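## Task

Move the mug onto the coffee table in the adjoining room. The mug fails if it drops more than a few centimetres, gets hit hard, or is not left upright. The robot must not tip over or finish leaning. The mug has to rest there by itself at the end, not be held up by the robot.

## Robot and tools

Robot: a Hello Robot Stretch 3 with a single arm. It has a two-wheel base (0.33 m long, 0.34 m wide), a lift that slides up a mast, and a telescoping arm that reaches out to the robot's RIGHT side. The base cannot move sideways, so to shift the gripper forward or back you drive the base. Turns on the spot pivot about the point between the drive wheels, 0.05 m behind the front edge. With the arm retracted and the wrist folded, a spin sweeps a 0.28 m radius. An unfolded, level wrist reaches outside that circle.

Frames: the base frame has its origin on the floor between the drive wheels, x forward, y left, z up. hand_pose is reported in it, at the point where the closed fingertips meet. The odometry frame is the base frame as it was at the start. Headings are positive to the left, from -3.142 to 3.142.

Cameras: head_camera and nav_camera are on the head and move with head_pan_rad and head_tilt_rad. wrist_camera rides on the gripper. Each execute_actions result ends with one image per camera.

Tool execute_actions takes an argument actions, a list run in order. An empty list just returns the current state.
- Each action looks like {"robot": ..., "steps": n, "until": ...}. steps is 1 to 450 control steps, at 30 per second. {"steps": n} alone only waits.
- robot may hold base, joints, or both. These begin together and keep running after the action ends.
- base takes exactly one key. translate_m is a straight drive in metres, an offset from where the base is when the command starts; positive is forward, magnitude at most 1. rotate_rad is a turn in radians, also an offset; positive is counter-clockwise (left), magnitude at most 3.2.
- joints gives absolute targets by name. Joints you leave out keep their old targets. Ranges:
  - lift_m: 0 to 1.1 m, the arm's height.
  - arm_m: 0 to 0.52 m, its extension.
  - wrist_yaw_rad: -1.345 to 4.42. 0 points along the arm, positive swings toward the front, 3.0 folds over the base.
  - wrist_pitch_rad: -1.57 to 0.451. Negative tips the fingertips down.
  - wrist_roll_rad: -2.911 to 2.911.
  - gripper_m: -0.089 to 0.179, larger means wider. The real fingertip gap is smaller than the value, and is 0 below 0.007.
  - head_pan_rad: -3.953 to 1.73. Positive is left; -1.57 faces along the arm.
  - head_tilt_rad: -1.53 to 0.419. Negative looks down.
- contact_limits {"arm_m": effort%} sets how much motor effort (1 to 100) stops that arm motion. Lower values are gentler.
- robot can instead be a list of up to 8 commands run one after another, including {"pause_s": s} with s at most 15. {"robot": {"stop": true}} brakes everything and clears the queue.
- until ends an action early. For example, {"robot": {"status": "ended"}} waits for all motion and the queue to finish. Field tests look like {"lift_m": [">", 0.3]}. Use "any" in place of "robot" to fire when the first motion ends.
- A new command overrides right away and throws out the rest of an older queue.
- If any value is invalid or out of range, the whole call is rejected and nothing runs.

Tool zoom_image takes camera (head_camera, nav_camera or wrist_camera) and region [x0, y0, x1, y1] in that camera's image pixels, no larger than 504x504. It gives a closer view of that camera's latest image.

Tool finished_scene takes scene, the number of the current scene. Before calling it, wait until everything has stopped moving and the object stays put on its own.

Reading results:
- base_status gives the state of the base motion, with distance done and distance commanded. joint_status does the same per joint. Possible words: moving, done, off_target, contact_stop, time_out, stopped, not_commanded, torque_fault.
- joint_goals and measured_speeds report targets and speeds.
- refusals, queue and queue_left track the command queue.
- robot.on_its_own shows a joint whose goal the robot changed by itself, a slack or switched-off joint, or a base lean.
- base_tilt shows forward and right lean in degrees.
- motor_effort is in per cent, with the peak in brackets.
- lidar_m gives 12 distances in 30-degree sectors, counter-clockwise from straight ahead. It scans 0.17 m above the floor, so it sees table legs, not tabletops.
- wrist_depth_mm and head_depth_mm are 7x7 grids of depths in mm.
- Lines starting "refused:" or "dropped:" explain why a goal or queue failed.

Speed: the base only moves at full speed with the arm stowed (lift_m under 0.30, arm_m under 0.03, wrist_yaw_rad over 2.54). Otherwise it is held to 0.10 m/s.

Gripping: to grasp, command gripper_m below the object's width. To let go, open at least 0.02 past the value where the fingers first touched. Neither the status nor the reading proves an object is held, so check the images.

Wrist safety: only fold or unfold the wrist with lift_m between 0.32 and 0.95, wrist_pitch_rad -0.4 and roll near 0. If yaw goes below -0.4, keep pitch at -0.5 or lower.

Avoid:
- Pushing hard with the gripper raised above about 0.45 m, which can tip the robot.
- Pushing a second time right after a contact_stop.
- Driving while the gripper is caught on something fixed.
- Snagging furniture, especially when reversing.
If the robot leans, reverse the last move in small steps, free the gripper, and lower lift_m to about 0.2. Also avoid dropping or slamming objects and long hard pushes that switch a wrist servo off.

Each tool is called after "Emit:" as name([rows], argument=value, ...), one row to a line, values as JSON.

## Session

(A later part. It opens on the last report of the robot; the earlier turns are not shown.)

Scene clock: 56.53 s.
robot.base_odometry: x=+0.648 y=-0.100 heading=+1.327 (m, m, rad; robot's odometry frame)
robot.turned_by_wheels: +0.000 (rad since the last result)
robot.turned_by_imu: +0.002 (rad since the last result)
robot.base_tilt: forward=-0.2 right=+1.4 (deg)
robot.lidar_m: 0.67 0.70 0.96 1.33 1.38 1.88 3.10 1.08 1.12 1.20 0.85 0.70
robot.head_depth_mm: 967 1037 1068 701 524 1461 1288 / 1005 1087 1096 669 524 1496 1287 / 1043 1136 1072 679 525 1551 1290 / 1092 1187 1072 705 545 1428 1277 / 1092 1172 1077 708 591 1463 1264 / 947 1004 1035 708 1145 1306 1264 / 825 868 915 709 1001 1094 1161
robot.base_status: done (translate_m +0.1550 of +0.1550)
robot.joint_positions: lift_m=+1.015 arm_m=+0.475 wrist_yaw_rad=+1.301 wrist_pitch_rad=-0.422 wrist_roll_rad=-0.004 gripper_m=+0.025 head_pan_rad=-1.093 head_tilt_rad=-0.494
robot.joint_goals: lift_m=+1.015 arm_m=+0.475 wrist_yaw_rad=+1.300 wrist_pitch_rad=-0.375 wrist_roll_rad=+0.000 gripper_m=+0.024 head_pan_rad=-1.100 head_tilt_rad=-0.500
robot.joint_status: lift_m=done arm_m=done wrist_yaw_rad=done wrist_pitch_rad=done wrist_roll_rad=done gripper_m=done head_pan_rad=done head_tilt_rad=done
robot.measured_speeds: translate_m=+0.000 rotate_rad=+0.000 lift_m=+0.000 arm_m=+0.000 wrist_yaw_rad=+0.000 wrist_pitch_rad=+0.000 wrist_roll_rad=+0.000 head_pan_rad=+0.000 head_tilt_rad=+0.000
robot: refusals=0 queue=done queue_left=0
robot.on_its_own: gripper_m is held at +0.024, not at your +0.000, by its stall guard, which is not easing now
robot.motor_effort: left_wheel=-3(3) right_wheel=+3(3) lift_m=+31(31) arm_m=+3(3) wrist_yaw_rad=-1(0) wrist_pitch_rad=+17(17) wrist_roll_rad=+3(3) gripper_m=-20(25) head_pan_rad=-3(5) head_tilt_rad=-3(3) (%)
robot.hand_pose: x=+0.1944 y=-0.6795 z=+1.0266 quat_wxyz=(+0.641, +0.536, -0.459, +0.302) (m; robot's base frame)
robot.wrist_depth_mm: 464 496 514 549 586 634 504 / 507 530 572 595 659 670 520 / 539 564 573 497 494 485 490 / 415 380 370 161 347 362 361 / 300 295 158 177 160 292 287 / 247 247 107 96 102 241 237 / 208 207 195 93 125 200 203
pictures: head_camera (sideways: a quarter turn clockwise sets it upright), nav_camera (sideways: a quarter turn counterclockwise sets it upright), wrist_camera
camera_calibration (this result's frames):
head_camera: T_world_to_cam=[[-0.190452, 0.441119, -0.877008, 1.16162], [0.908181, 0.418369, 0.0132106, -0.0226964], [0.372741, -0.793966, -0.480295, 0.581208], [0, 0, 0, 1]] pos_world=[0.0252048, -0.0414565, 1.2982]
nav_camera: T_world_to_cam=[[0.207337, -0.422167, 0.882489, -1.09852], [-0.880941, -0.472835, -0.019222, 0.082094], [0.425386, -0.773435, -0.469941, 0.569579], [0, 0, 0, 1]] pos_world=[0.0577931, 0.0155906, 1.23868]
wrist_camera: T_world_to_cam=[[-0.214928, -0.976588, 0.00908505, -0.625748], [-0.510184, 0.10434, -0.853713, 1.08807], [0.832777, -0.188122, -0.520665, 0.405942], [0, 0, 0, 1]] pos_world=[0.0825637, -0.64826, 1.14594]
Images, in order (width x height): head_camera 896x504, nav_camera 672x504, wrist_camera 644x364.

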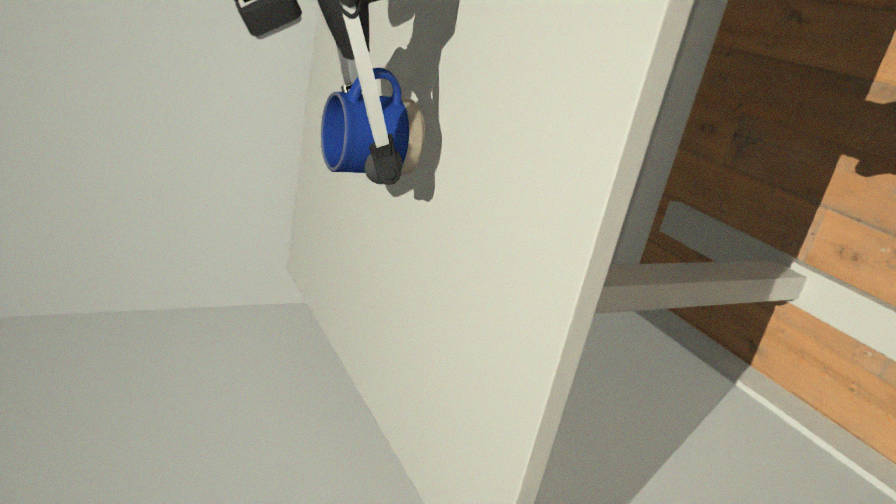

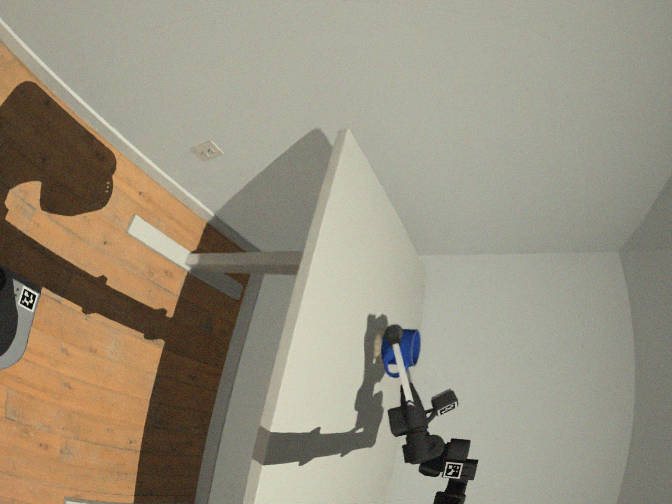

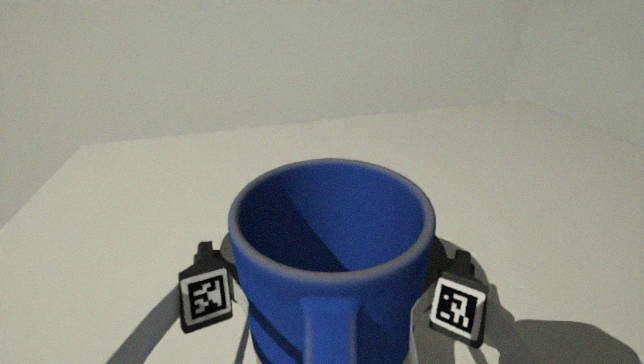

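Emit:
execute_actions([
  {"robot":{"base":{"rotate_rad":-0.534},"joints":{"arm_m":0.0,"wrist_yaw_rad":1.57,"head_pan_rad":-3.14,"head_tilt_rad":-0.7}},"steps":200,"until":{"robot":{"base_status":["!=","moving"]}}},
  {"robot":{"base":{"translate_m":-1.0}},"steps":200,"until":{"robot":{"arm_m":["<",0.06]}}},
  {"robot":{"joints":{"lift_m":0.29}},"steps":200,"until":{"robot":{"lift_m":["<",0.9]}}},
  {"robot":{"joints":{"wrist_yaw_rad":2.75}},"steps":400,"until":{"robot":{"translate_m":["<",-0.96]}}},
  {"robot":{"base":{"translate_m":-1.0}},"steps":400,"until":{"robot":{"status":"ended"}}},
])

Scene clock: 75.00 s.
robot.base_odometry: x=-0.728 y=-1.498 heading=+0.793 (m, m, rad; robot's odometry frame)
robot.turned_by_wheels: -0.534 (rad since the last result)
robot.turned_by_imu: -0.541 (rad since the last result)
robot.base_tilt: forward=-0.3 right=+1.3 (deg)
robot.lidar_m: 2.46 1.39 0.47 0.43 0.42 0.43 0.58 1.24 1.46 1.98 2.20 1.94
robot.head_depth_mm: 437 472 516 566 629 709 811 / 484 530 584 653 736 848 995 / 546 604 676 767 888 1051 1148 / 575 646 734 852 1015 1264 1170 / 568 649 762 942 1203 1327 1168 / 700 825 1015 1308 1524 1351 1163 / 876 1090 1401 1663 1595 1347 1168
robot.base_status: done (translate_m -1.0000 of -1.0000)
robot.joint_positions: lift_m=+0.290 arm_m=+0.001 wrist_yaw_rad=+2.749 wrist_pitch_rad=-0.420 wrist_roll_rad=-0.003 gripper_m=+0.025 head_pan_rad=-3.133 head_tilt_rad=-0.693
robot.joint_goals: lift_m=+0.290 arm_m=+0.000 wrist_yaw_rad=+2.750 wrist_pitch_rad=-0.375 wrist_roll_rad=+0.000 gripper_m=+0.024 head_pan_rad=-3.140 head_tilt_rad=-0.700
robot.joint_status: lift_m=done arm_m=done wrist_yaw_rad=done wrist_pitch_rad=done wrist_roll_rad=done gripper_m=done head_pan_rad=done head_tilt_rad=done
robot.measured_speeds: translate_m=+0.000 rotate_rad=+0.000 lift_m=+0.000 arm_m=+0.000 wrist_yaw_rad=+0.000 wrist_pitch_rad=+0.000 wrist_roll_rad=+0.000 head_pan_rad=+0.000 head_tilt_rad=+0.000
robot: refusals=0 queue=done queue_left=0
robot.on_its_own: gripper_m is held at +0.024, not at your +0.000, by its stall guard, which is not easing now
robot.motor_effort: left_wheel=+2(11) right_wheel=-3(13) lift_m=+22(32) arm_m=-2(3) wrist_yaw_rad=+1(5) wrist_pitch_rad=+17(17) wrist_roll_rad=+2(3) gripper_m=-21(21) head_pan_rad=-4(53) head_tilt_rad=-3(25) (%)
robot.hand_pose: x=+0.0645 y=+0.0615 z=+0.3023 quat_wxyz=(+0.280, +0.706, +0.010, +0.651) (m; robot's base frame)
robot.wrist_depth_mm: 355 409 477 564 851 - - / 376 437 524 608 961 - - / - 457 570 669 961 - - / - 488 587 162 752 804 790 / - 524 159 177 159 638 623 / 408 551 107 95 101 527 524 / 434 - 124 93 125 433 448
pictures: head_camera (sideways: a quarter turn clockwise sets it upright), nav_camera (sideways: a quarter turn counterclockwise sets it upright), wrist_camera
camera_calibration (this result's frames):
head_camera: T_world_to_cam=[[0.643462, -0.0281742, -0.764959, 1.01044], [-0.039153, -0.999226, 0.00386814, -0.00475257], [-0.764476, 0.0274614, -0.644067, 0.801213], [0, 0, 0, 1]] pos_world=[-0.0378602, 0.00171714, 1.289]
nav_camera: T_world_to_cam=[[-0.635455, 0.00453396, 0.772125, -0.949481], [-0.0193535, 0.999575, -0.0217974, 0.0801859], [-0.771895, -0.0287946, -0.635097, 0.791754], [0, 0, 0, 1]] pos_world=[0.00935049, -0.0530486, 1.23771]
wrist_camera: T_world_to_cam=[[0.942868, -0.333065, 0.00819803, -0.0374636], [-0.166388, -0.492057, -0.854514, 0.340919], [0.288642, 0.804331, -0.519363, 0.250135], [0, 0, 0, 1]] pos_world=[0.0198484, -0.0459173, 0.421538]
Images, in order (width x height): head_camera 896x504, nav_camera 672x504, wrist_camera 644x364.

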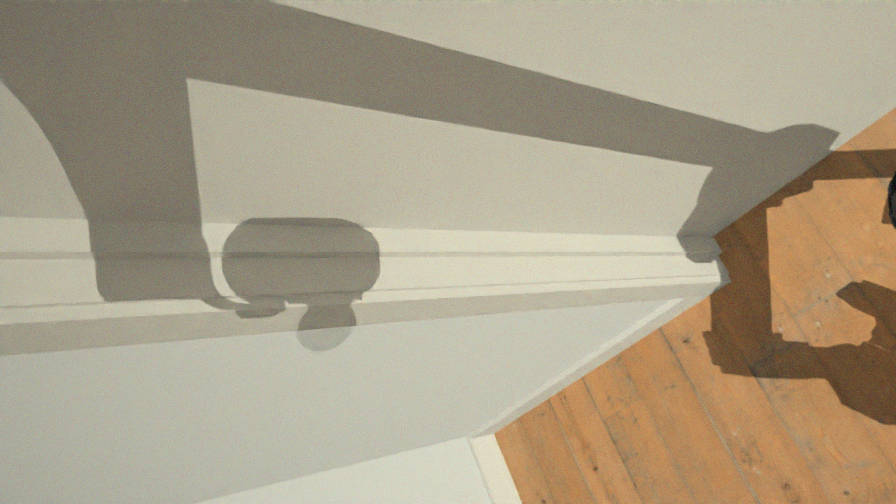

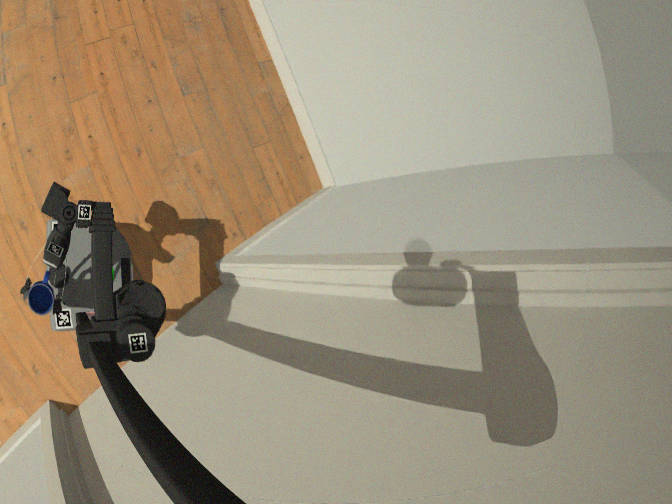

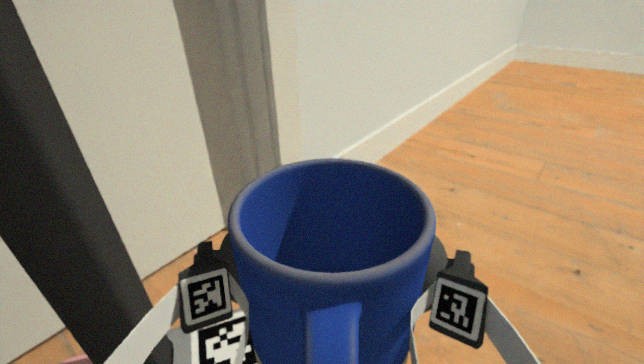

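Emit:
execute_actions([
  {"robot":[{"base":{"rotate_rad":-1.04},"joints":{"head_pan_rad":-3.75,"head_tilt_rad":-0.6}},{"base":{"translate_m":-0.135}},{"base":{"translate_m":-0.65}}],"steps":450,"until":{"robot":{"status":"ended"}}},
])

Scene clock: 84.90 s.
robot.base_odometry: x=-1.489 y=-1.306 heading=-0.247 (m, m, rad; robot's odometry frame)
robot.turned_by_wheels: -1.040 (rad since the last result)
robot.turned_by_imu: -1.042 (rad since the last result)
robot.base_tilt: forward=-0.2 right=+1.4 (deg)
robot.lidar_m: 2.97 0.47 0.46 1.26 2.45 1.87 0.37 0.28 0.27 0.29 0.41 2.00
robot.head_depth_mm: 2334 2530 2723 2154 - - - / 2226 2520 2736 2189 1715 1461 1242 / 2060 2311 2551 2179 1724 1420 1217 / 1901 2119 2365 2181 1725 1432 1216 / 1772 1955 2171 2192 1727 1425 1219 / 1669 1837 1993 2103 1726 1418 1218 / 1586 1707 1856 2034 1733 1431 1220
robot.base_status: done (translate_m -0.6500 of -0.6500)
robot.joint_positions: lift_m=+0.290 arm_m=+0.001 wrist_yaw_rad=+2.749 wrist_pitch_rad=-0.420 wrist_roll_rad=-0.003 gripper_m=+0.025 head_pan_rad=-3.744 head_tilt_rad=-0.603
robot.joint_goals: lift_m=+0.290 arm_m=+0.000 wrist_yaw_rad=+2.750 wrist_pitch_rad=-0.375 wrist_roll_rad=+0.000 gripper_m=+0.024 head_pan_rad=-3.750 head_tilt_rad=-0.600
robot.joint_status: lift_m=done arm_m=done wrist_yaw_rad=done wrist_pitch_rad=done wrist_roll_rad=done gripper_m=done head_pan_rad=done head_tilt_rad=done
robot.measured_speeds: translate_m=+0.000 rotate_rad=+0.000 lift_m=+0.000 arm_m=+0.000 wrist_yaw_rad=+0.000 wrist_pitch_rad=+0.000 wrist_roll_rad=+0.000 head_pan_rad=+0.000 head_tilt_rad=+0.000
robot: refusals=0 queue=done queue_left=0
robot.on_its_own: gripper_m is held at +0.024, not at your +0.000, by its stall guard, which is not easing now
robot.motor_effort: left_wheel=+1(89) right_wheel=-1(77) lift_m=+22(23) arm_m=-2(3) wrist_yaw_rad=+1(0) wrist_pitch_rad=+16(16) wrist_roll_rad=+2(2) gripper_m=-19(20) head_pan_rad=-5(46) head_tilt_rad=+2(14) (%)
robot.hand_pose: x=+0.0645 y=+0.0615 z=+0.3024 quat_wxyz=(+0.280, +0.706, +0.010, +0.651) (m; robot's base frame)
robot.wrist_depth_mm: - - - 805 455 474 - / - - - 884 488 - - / - - - 968 523 - - / - 841 826 161 544 807 791 / - 653 158 177 158 626 642 / 539 559 107 96 101 529 515 / 463 - 125 94 126 437 447
pictures: head_camera (sideways: a quarter turn clockwise sets it upright), nav_camera (sideways: a quarter turn counterclockwise sets it upright), wrist_camera
camera_calibration (this result's frames):
head_camera: T_world_to_cam=[[0.45231, -0.351641, -0.819612, 1.08285], [-0.604528, -0.796543, 0.00813007, -0.00685303], [-0.655715, 0.491801, -0.572861, 0.707918], [0, 0, 0, 1]] pos_world=[-0.029736, 0.0271627, 1.29311]
nav_camera: T_world_to_cam=[[-0.458799, 0.327335, 0.826048, -1.02085], [0.555661, 0.831151, -0.0207351, 0.0752978], [-0.693358, 0.449489, -0.563218, 0.697766], [0, 0, 0, 1]] pos_world=[-0.0264053, -0.0420607, 1.23783]
wrist_camera: T_world_to_cam=[[0.942963, -0.332796, 0.00819081, -0.0374166], [-0.166181, -0.491902, -0.854644, 0.340977], [0.288451, 0.804537, -0.51915, 0.250045], [0, 0, 0, 1]] pos_world=[0.0198208, -0.0458949, 0.421532]
Images, in order (width x height): head_camera 896x504, nav_camera 672x504, wrist_camera 644x364.

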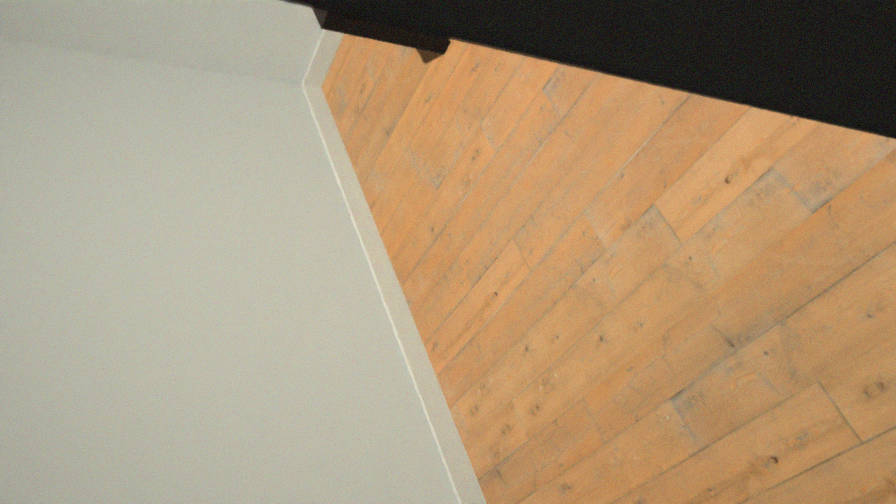

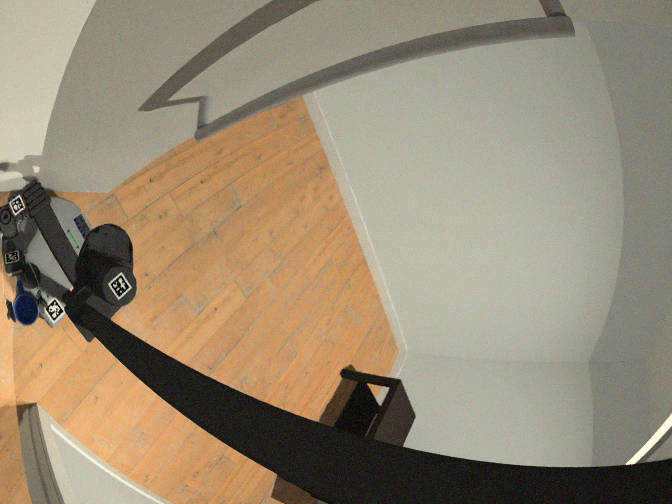

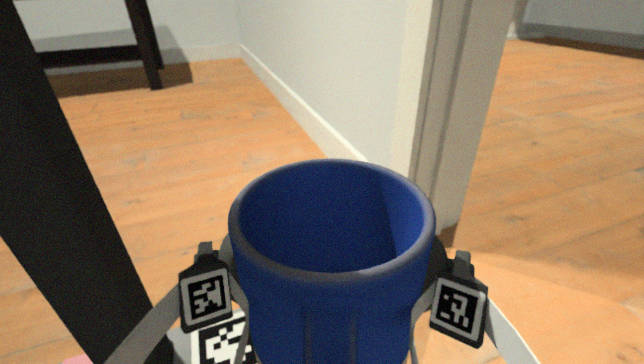

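Emit:
execute_actions([
  {"robot":{"base":{"rotate_rad":-1.06},"joints":{"head_pan_rad":-3.3,"head_tilt_rad":-0.7}},"steps":200,"until":{"robot":{"base_status":["!=","moving"]}}},
  {"robot":{"base":{"translate_m":-1.0}},"steps":200,"until":{"robot":{"translate_m":["<",-0.25]}}},
  {"robot":{"base":{"translate_m":-0.98}},"steps":300,"until":{"robot":{"status":"ended"}}},
])

Scene clock: 96.10 s.
robot.base_odometry: x=-1.812 y=-0.112 heading=-1.307 (m, m, rad; robot's odometry frame)
robot.turned_by_wheels: -1.060 (rad since the last result)
robot.turned_by_imu: -1.065 (rad since the last result)
robot.base_tilt: forward=-0.2 right=+1.2 (deg)
robot.lidar_m: 1.25 0.97 0.93 0.96 1.18 1.28 0.73 1.25 1.20 1.24 1.67 1.15
robot.head_depth_mm: 1048 1160 1307 1277 1040 1169 1176 / 1066 1192 1349 1278 1040 1225 1164 / 1095 1229 1398 1277 1040 1265 1168 / 1126 1266 1439 1274 1045 1274 1169 / 1156 1312 1496 1278 1070 1287 1169 / 1200 1352 1554 1778 1101 1296 1176 / 1228 1394 1612 1823 1590 1349 1172
robot.base_status: done (translate_m -0.9800 of -0.9800)
robot.joint_positions: lift_m=+0.290 arm_m=+0.001 wrist_yaw_rad=+2.749 wrist_pitch_rad=-0.420 wrist_roll_rad=-0.003 gripper_m=+0.025 head_pan_rad=-3.307 head_tilt_rad=-0.692
robot.joint_goals: lift_m=+0.290 arm_m=+0.000 wrist_yaw_rad=+2.750 wrist_pitch_rad=-0.375 wrist_roll_rad=+0.000 gripper_m=+0.024 head_pan_rad=-3.300 head_tilt_rad=-0.700
robot.joint_status: lift_m=done arm_m=done wrist_yaw_rad=done wrist_pitch_rad=done wrist_roll_rad=done gripper_m=done head_pan_rad=done head_tilt_rad=done
robot.measured_speeds: translate_m=+0.000 rotate_rad=+0.000 lift_m=+0.000 arm_m=+0.000 wrist_yaw_rad=+0.000 wrist_pitch_rad=+0.000 wrist_roll_rad=+0.000 head_pan_rad=+0.000 head_tilt_rad=+0.000
robot: refusals=0 queue=done queue_left=0
robot.on_its_own: gripper_m is held at +0.024, not at your +0.000, by its stall guard, which is not easing now
robot.motor_effort: left_wheel=+3(12) right_wheel=-4(11) lift_m=+23(22) arm_m=-3(2) wrist_yaw_rad=+0(1) wrist_pitch_rad=+17(16) wrist_roll_rad=+2(2) gripper_m=-19(20) head_pan_rad=+5(41) head_tilt_rad=-4(12) (%)
robot.hand_pose: x=+0.0645 y=+0.0615 z=+0.3024 quat_wxyz=(+0.280, +0.706, +0.010, +0.651) (m; robot's base frame)
robot.wrist_depth_mm: - 975 944 904 883 845 823 / - - - 986 933 883 855 / - - - - - 936 939 / - 831 825 163 788 827 777 / - 659 157 177 159 631 632 / 526 557 107 95 101 524 526 / 458 - 124 94 125 439 448
pictures: head_camera (sideways: a quarter turn clockwise sets it upright), nav_camera (sideways: a quarter turn counterclockwise sets it upright), wrist_camera
camera_calibration (this result's frames):
head_camera: T_world_to_cam=[[0.628359, -0.138889, -0.765425, 1.01114], [-0.211288, -0.977416, 0.00390262, -0.00374744], [-0.74868, 0.159273, -0.643514, 0.800397], [0, 0, 0, 1]] pos_world=[-0.0369108, 0.00929185, 1.28903]
nav_camera: T_world_to_cam=[[-0.624554, 0.114219, 0.772584, -0.950147], [0.15371, 0.987876, -0.0217896, 0.07912], [-0.765706, 0.105145, -0.634538, 0.790989], [0, 0, 0, 1]] pos_world=[0.0000856875, -0.0528043, 1.23771]
wrist_camera: T_world_to_cam=[[0.942963, -0.332797, 0.00818833, -0.0374189], [-0.166183, -0.491901, -0.854644, 0.340973], [0.288451, 0.804537, -0.51915, 0.250052], [0, 0, 0, 1]] pos_world=[0.0198209, -0.0459043, 0.421532]
Images, in order (width x height): head_camera 896x504, nav_camera 672x504, wrist_camera 644x364.

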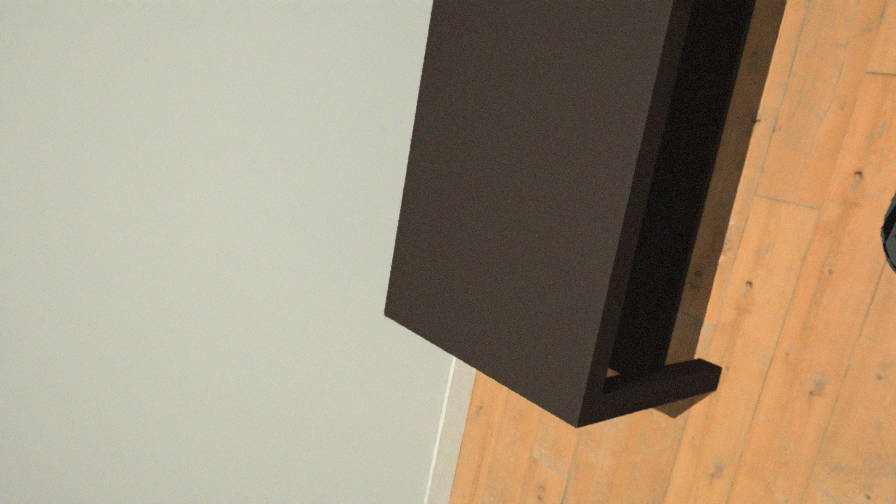

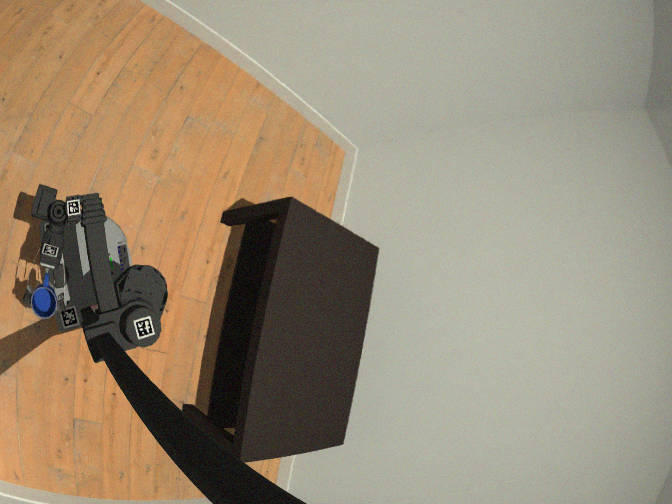

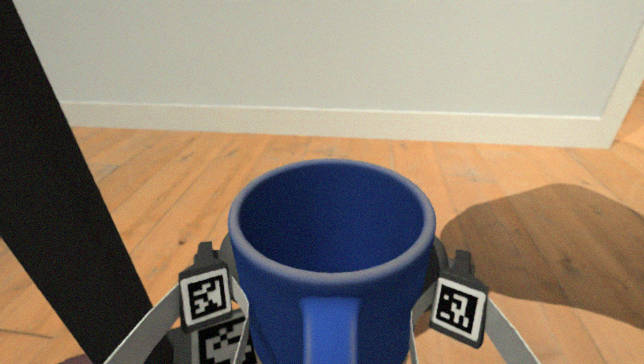

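Emit:
execute_actions([
  {"robot":{"base":{"rotate_rad":-2.03},"joints":{"head_pan_rad":-1.57,"head_tilt_rad":-0.9}},"steps":20},
  {"robot":{"joints":{"lift_m":0.54}},"steps":100,"until":{"robot":{"lift_m":[">",0.33]}}},
  {"robot":{"joints":{"wrist_yaw_rad":0.0}},"steps":200,"until":{"robot":{"lift_m":[">",0.5]}}},
  {"robot":{"joints":{"arm_m":0.43}},"steps":300,"until":{"robot":{"status":"ended"}}},
])

Scene clock: 109.07 s.
robot.base_odometry: x=-1.812 y=-0.112 heading=+2.947 (m, m, rad; robot's odometry frame)
robot.turned_by_wheels: -2.030 (rad since the last result)
robot.turned_by_imu: -2.028 (rad since the last result)
robot.base_tilt: forward=-0.2 right=+1.4 (deg)
robot.lidar_m: 1.20 1.26 1.80 1.15 1.37 0.95 0.93 0.98 0.73 1.28 0.73 1.23
robot.head_depth_mm: 1141 1338 1305 1053 1309 1236 1112 / 1140 1333 1234 1049 1325 1253 - / 1140 1330 1248 1037 1316 1233 1126 / 1142 1334 1274 1021 1316 1231 1129 / 1143 1322 1224 1042 1317 1233 1104 / 1142 1330 1221 1038 1318 1232 1107 / 1140 1330 1220 1039 1306 1233 1102
robot.base_status: done (rotate_rad -2.0299 of -2.0300)
robot.joint_positions: lift_m=+0.540 arm_m=+0.430 wrist_yaw_rad=+0.001 wrist_pitch_rad=-0.420 wrist_roll_rad=-0.003 gripper_m=+0.025 head_pan_rad=-1.577 head_tilt_rad=-0.889
robot.joint_goals: lift_m=+0.540 arm_m=+0.430 wrist_yaw_rad=+0.000 wrist_pitch_rad=-0.375 wrist_roll_rad=+0.000 gripper_m=+0.024 head_pan_rad=-1.570 head_tilt_rad=-0.900
robot.joint_status: lift_m=done arm_m=done wrist_yaw_rad=done wrist_pitch_rad=done wrist_roll_rad=done gripper_m=done head_pan_rad=done head_tilt_rad=done
robot.measured_speeds: translate_m=+0.000 rotate_rad=+0.000 lift_m=+0.000 arm_m=+0.000 wrist_yaw_rad=+0.000 wrist_pitch_rad=+0.000 wrist_roll_rad=+0.000 head_pan_rad=+0.000 head_tilt_rad=+0.000
robot: refusals=0 queue=done queue_left=0
robot.on_its_own: gripper_m is held at +0.024, not at your +0.000, by its stall guard, which is not easing now
robot.motor_effort: left_wheel=+3(13) right_wheel=-4(11) lift_m=+31(33) arm_m=+4(4) wrist_yaw_rad=-1(4) wrist_pitch_rad=+16(17) wrist_roll_rad=+2(2) gripper_m=-19(21) head_pan_rad=+5(54) head_tilt_rad=-4(26) (%)
robot.hand_pose: x=-0.0212 y=-0.7987 z=+0.5520 quat_wxyz=(+0.693, +0.148, -0.690, -0.147) (m; robot's base frame)
robot.wrist_depth_mm: 611 590 557 549 540 517 517 / 654 636 621 600 577 553 555 / 716 664 658 655 626 599 606 / 433 431 428 162 396 408 410 / 341 342 158 177 160 328 324 / 279 279 107 95 101 271 270 / 236 235 224 93 125 227 229
pictures: head_camera (sideways: a quarter turn clockwise sets it upright), nav_camera (sideways: a quarter turn counterclockwise sets it upright), wrist_camera
camera_calibration (this result's frames):
head_camera: T_world_to_cam=[[0.0384643, 0.779803, -0.624842, 0.831538], [0.998544, -0.0536594, -0.00549815, 0.00111112], [-0.0378161, -0.623721, -0.780732, 0.974521], [0, 0, 0, 1]] pos_world=[0.00375852, -0.0405484, 1.28043]
nav_camera: T_world_to_cam=[[-0.0147185, -0.773691, 0.633392, -0.772473], [-0.999724, -0.000216219, -0.0234953, 0.0883709], [0.0183151, -0.633563, -0.773475, 0.966905], [0, 0, 0, 1]] pos_world=[0.0592678, 0.0149587, 1.23923]
wrist_camera: T_world_to_cam=[[-0.998485, -0.0544438, 0.00798953, -0.0636873], [-0.0350792, 0.517917, -0.854711, 0.926318], [0.0423958, -0.853697, -0.519042, -0.233312], [0, 0, 0, 1]] pos_world=[-0.0212049, -0.6824, 0.671144]
Images, in order (width x height): head_camera 896x504, nav_camera 672x504, wrist_camera 644x364.

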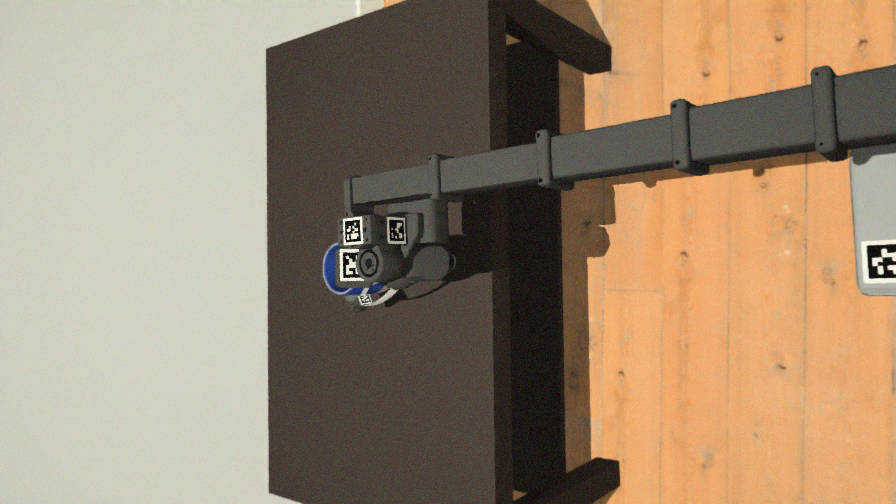

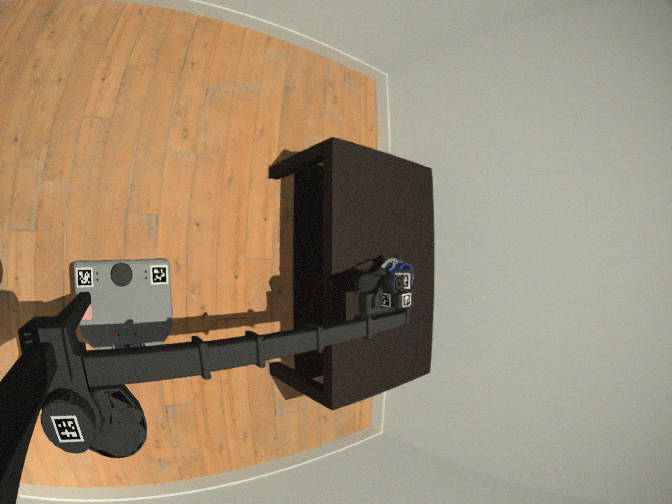

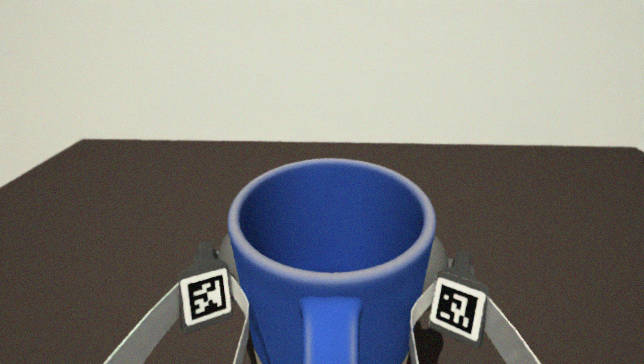

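Emit:
execute_actions([
  {"robot":{"joints":{"lift_m":0.483}},"steps":200,"until":{"robot":{"status":"ended"}}},
])

Scene clock: 111.60 s.
robot.base_odometry: x=-1.812 y=-0.112 heading=+2.947 (m, m, rad; robot's odometry frame)
robot.turned_by_wheels: +0.000 (rad since the last result)
robot.turned_by_imu: +0.001 (rad since the last result)
robot.base_tilt: forward=-0.1 right=+1.4 (deg)
robot.lidar_m: 1.20 1.27 1.81 1.15 1.36 0.95 0.93 0.98 0.73 1.28 0.73 1.23
robot.head_depth_mm: 1146 1329 1303 1053 1310 1241 1113 / 1146 1327 1237 1048 1322 1242 1130 / 1141 1334 1233 1070 1311 1235 1127 / 1143 1323 1245 1018 1328 1239 1124 / 1138 1329 1230 1046 1321 1232 1110 / 1140 1333 1226 1041 1320 1235 1106 / 1141 1333 1225 1038 1306 1232 1103
robot.base_status: done (rotate_rad -2.0299 of -2.0300)
robot.joint_positions: lift_m=+0.483 arm_m=+0.430 wrist_yaw_rad=+0.001 wrist_pitch_rad=-0.420 wrist_roll_rad=-0.003 gripper_m=+0.025 head_pan_rad=-1.577 head_tilt_rad=-0.889
robot.joint_goals: lift_m=+0.483 arm_m=+0.430 wrist_yaw_rad=+0.000 wrist_pitch_rad=-0.375 wrist_roll_rad=+0.000 gripper_m=+0.024 head_pan_rad=-1.570 head_tilt_rad=-0.900
robot.joint_status: lift_m=done arm_m=done wrist_yaw_rad=done wrist_pitch_rad=done wrist_roll_rad=done gripper_m=done head_pan_rad=done head_tilt_rad=done
robot.measured_speeds: translate_m=+0.000 rotate_rad=+0.000 lift_m=+0.000 arm_m=+0.000 wrist_yaw_rad=+0.000 wrist_pitch_rad=+0.000 wrist_roll_rad=+0.000 head_pan_rad=+0.000 head_tilt_rad=+0.000
robot: refusals=0 queue=done queue_left=0
robot.on_its_own: gripper_m is held at +0.024, not at your +0.000, by its stall guard, which is not easing now
robot.motor_effort: left_wheel=+2(2) right_wheel=-4(3) lift_m=+21(31) arm_m=+4(4) wrist_yaw_rad=-2(1) wrist_pitch_rad=+16(16) wrist_roll_rad=+2(2) gripper_m=-20(20) head_pan_rad=+3(4) head_tilt_rad=-5(5) (%)
robot.hand_pose: x=-0.0212 y=-0.7988 z=+0.4954 quat_wxyz=(+0.693, +0.148, -0.690, -0.147) (m; robot's base frame)
robot.wrist_depth_mm: 591 575 560 550 542 525 507 / 654 637 623 607 567 569 558 / 445 437 425 420 419 411 411 / 320 316 315 163 292 309 299 / 250 248 159 178 159 241 240 / 206 207 107 95 102 201 200 / 174 175 165 94 125 169 171
pictures: head_camera (sideways: a quarter turn clockwise sets it upright), nav_camera (sideways: a quarter turn counterclockwise sets it upright), wrist_camera
camera_calibration (this result's frames):
head_camera: T_world_to_cam=[[0.038464, 0.779803, -0.624842, 0.831538], [0.998544, -0.053659, -0.00549815, 0.00111111], [-0.0378159, -0.623721, -0.780732, 0.97452], [0, 0, 0, 1]] pos_world=[0.00375854, -0.0405484, 1.28043]
nav_camera: T_world_to_cam=[[-0.0147183, -0.773691, 0.633392, -0.772473], [-0.999724, -0.000216579, -0.0234953, 0.0883709], [0.0183153, -0.633563, -0.773475, 0.966905], [0, 0, 0, 1]] pos_world=[0.0592678, 0.0149587, 1.23923]
wrist_camera: T_world_to_cam=[[-0.998485, -0.0544436, 0.00799128, -0.0632366], [-0.0350793, 0.517889, -0.854728, 0.877958], [0.0423959, -0.853713, -0.519015, -0.262708], [0, 0, 0, 1]] pos_world=[-0.0212049, -0.682406, 0.614572]
Images, in order (width x height): head_camera 896x504, nav_camera 672x504, wrist_camera 644x364.

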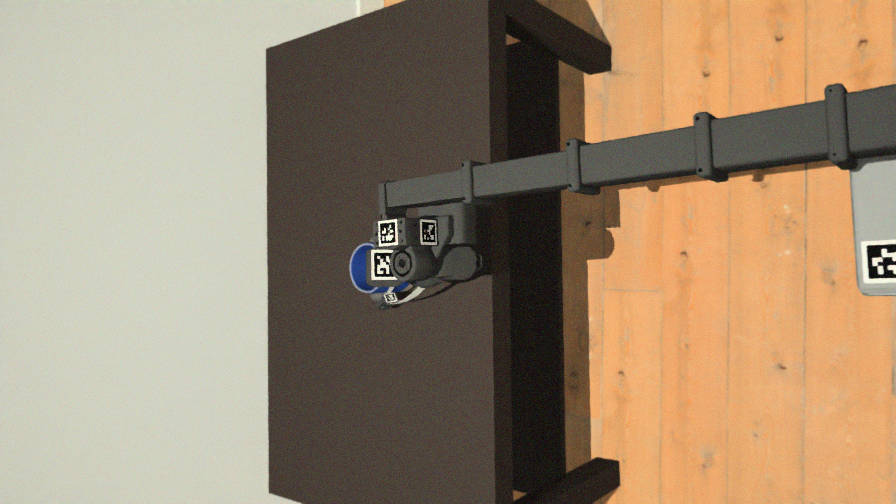

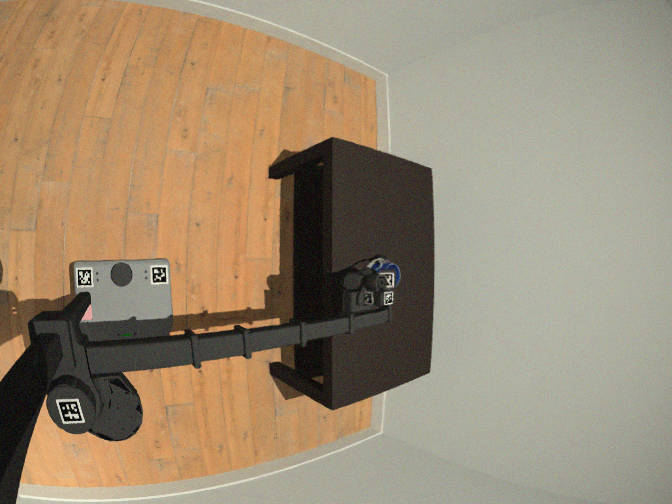

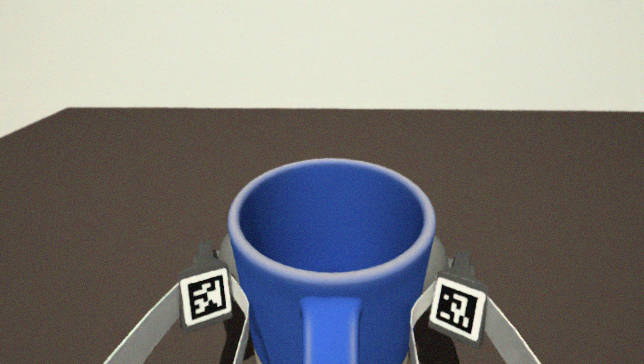

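Within a couple of millimetres of the surface. Lower a touch more, release, and withdraw.

Emit:
execute_actions([
  {"robot":[{"joints":{"lift_m":0.477}},{"joints":{"gripper_m":0.15}},{"joints":{"arm_m":0.29}}],"steps":450,"until":{"robot":{"status":"ended"}}},
])

Scene clock: 116.97 s.
robot.base_odometry: x=-1.812 y=-0.112 heading=+2.947 (m, m, rad; robot's odometry frame)
robot.turned_by_wheels: +0.000 (rad since the last result)
robot.turned_by_imu: +0.002 (rad since the last result)
robot.base_tilt: forward=-0.2 right=+1.2 (deg)
robot.lidar_m: 1.20 1.26 1.80 1.15 1.37 0.95 0.93 0.98 0.73 1.28 0.73 1.23
robot.head_depth_mm: 1144 1327 1303 1049 1309 1240 1112 / 1143 1334 1237 1046 1325 1249 1127 / 1144 1324 1226 1067 - 1236 1126 / 1141 1327 1229 1064 1351 1237 1121 / 1145 1326 1227 1043 1319 1233 1104 / 1143 1323 1228 1041 1319 1229 1104 / 1142 1330 1220 1038 1306 1237 1102
robot.base_status: done (rotate_rad -2.0299 of -2.0300)
robot.joint_positions: lift_m=+0.477 arm_m=+0.290 wrist_yaw_rad=+0.001 wrist_pitch_rad=-0.395 wrist_roll_rad=-0.003 gripper_m=+0.150 head_pan_rad=-1.577 head_tilt_rad=-0.889
robot.joint_goals: lift_m=+0.477 arm_m=+0.290 wrist_yaw_rad=+0.000 wrist_pitch_rad=-0.375 wrist_roll_rad=+0.000 gripper_m=+0.150 head_pan_rad=-1.570 head_tilt_rad=-0.900
robot.joint_status: lift_m=done arm_m=done wrist_yaw_rad=done wrist_pitch_rad=done wrist_roll_rad=done gripper_m=done head_pan_rad=done head_tilt_rad=done
robot.measured_speeds: translate_m=+0.000 rotate_rad=+0.000 lift_m=+0.000 arm_m=+0.000 wrist_yaw_rad=+0.000 wrist_pitch_rad=+0.000 wrist_roll_rad=+0.000 head_pan_rad=+0.000 head_tilt_rad=+0.000
robot: refusals=0 queue=done queue_left=0
robot.motor_effort: left_wheel=+2(2) right_wheel=-4(3) lift_m=+20(21) arm_m=-3(2) wrist_yaw_rad=+0(1) wrist_pitch_rad=+8(16) wrist_roll_rad=+2(2) gripper_m=+0(80) head_pan_rad=+5(5) head_tilt_rad=-6(5) (%)
robot.hand_pose: x=-0.0212 y=-0.6625 z=+0.4949 quat_wxyz=(+0.695, +0.140, -0.692, -0.139) (m; robot's base frame)
robot.wrist_depth_mm: 739 693 685 684 661 671 618 / 780 763 740 743 705 695 669 / 467 457 451 234 437 440 434 / 324 329 319 248 318 315 311 / 255 259 251 248 252 248 244 / 208 - 206 204 204 203 201 / - 170 173 173 172 167 172
pictures: head_camera (sideways: a quarter turn clockwise sets it upright), nav_camera (sideways: a quarter turn counterclockwise sets it upright), wrist_camera
camera_calibration (this result's frames):
head_camera: T_world_to_cam=[[0.0384633, 0.779804, -0.624842, 0.831538], [0.998544, -0.0536581, -0.00549815, 0.00111112], [-0.0378153, -0.623721, -0.780732, 0.974521], [0, 0, 0, 1]] pos_world=[0.00375857, -0.0405484, 1.28043]
nav_camera: T_world_to_cam=[[-0.0147175, -0.773691, 0.633392, -0.772473], [-0.999724, -0.000217528, -0.0234953, 0.0883709], [0.0183159, -0.633563, -0.773475, 0.966905], [0, 0, 0, 1]] pos_world=[0.0592678, 0.0149587, 1.23923]
wrist_camera: T_world_to_cam=[[-0.998485, -0.0542376, 0.00927311, -0.0563095], [-0.0350532, 0.497078, -0.866998, 0.799287], [0.0424144, -0.866009, -0.498226, -0.165094], [0, 0, 0, 1]] pos_world=[-0.0212043, -0.543335, 0.611248]
Images, in order (width x height): head_camera 896x504, nav_camera 672x504, wrist_camera 644x364.

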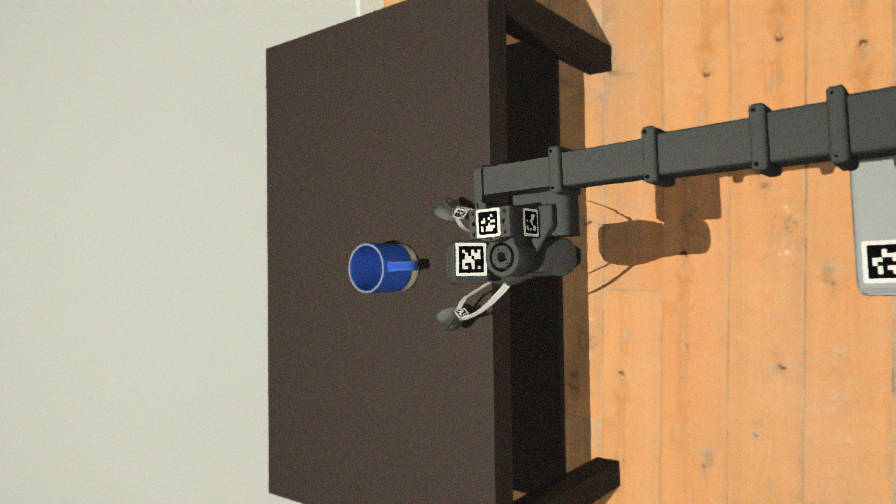

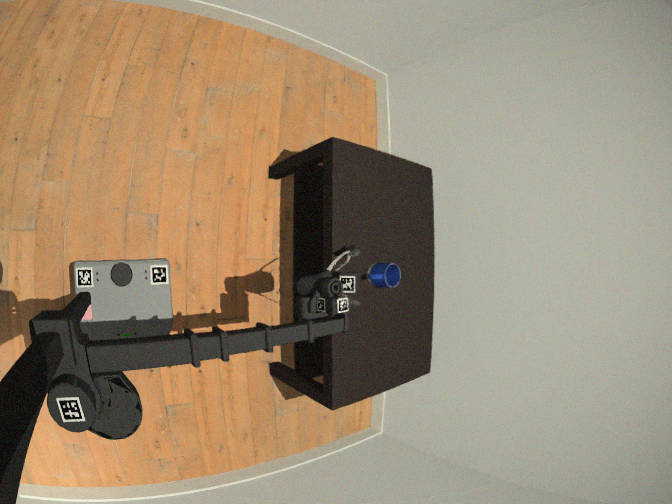

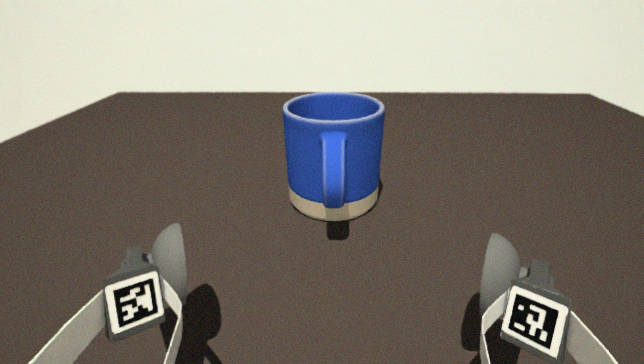

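The mug is standing upright on the coffee table and the gripper is clear.

Emit:
finished_scene(scene=2)

The scene is finished: the task was done.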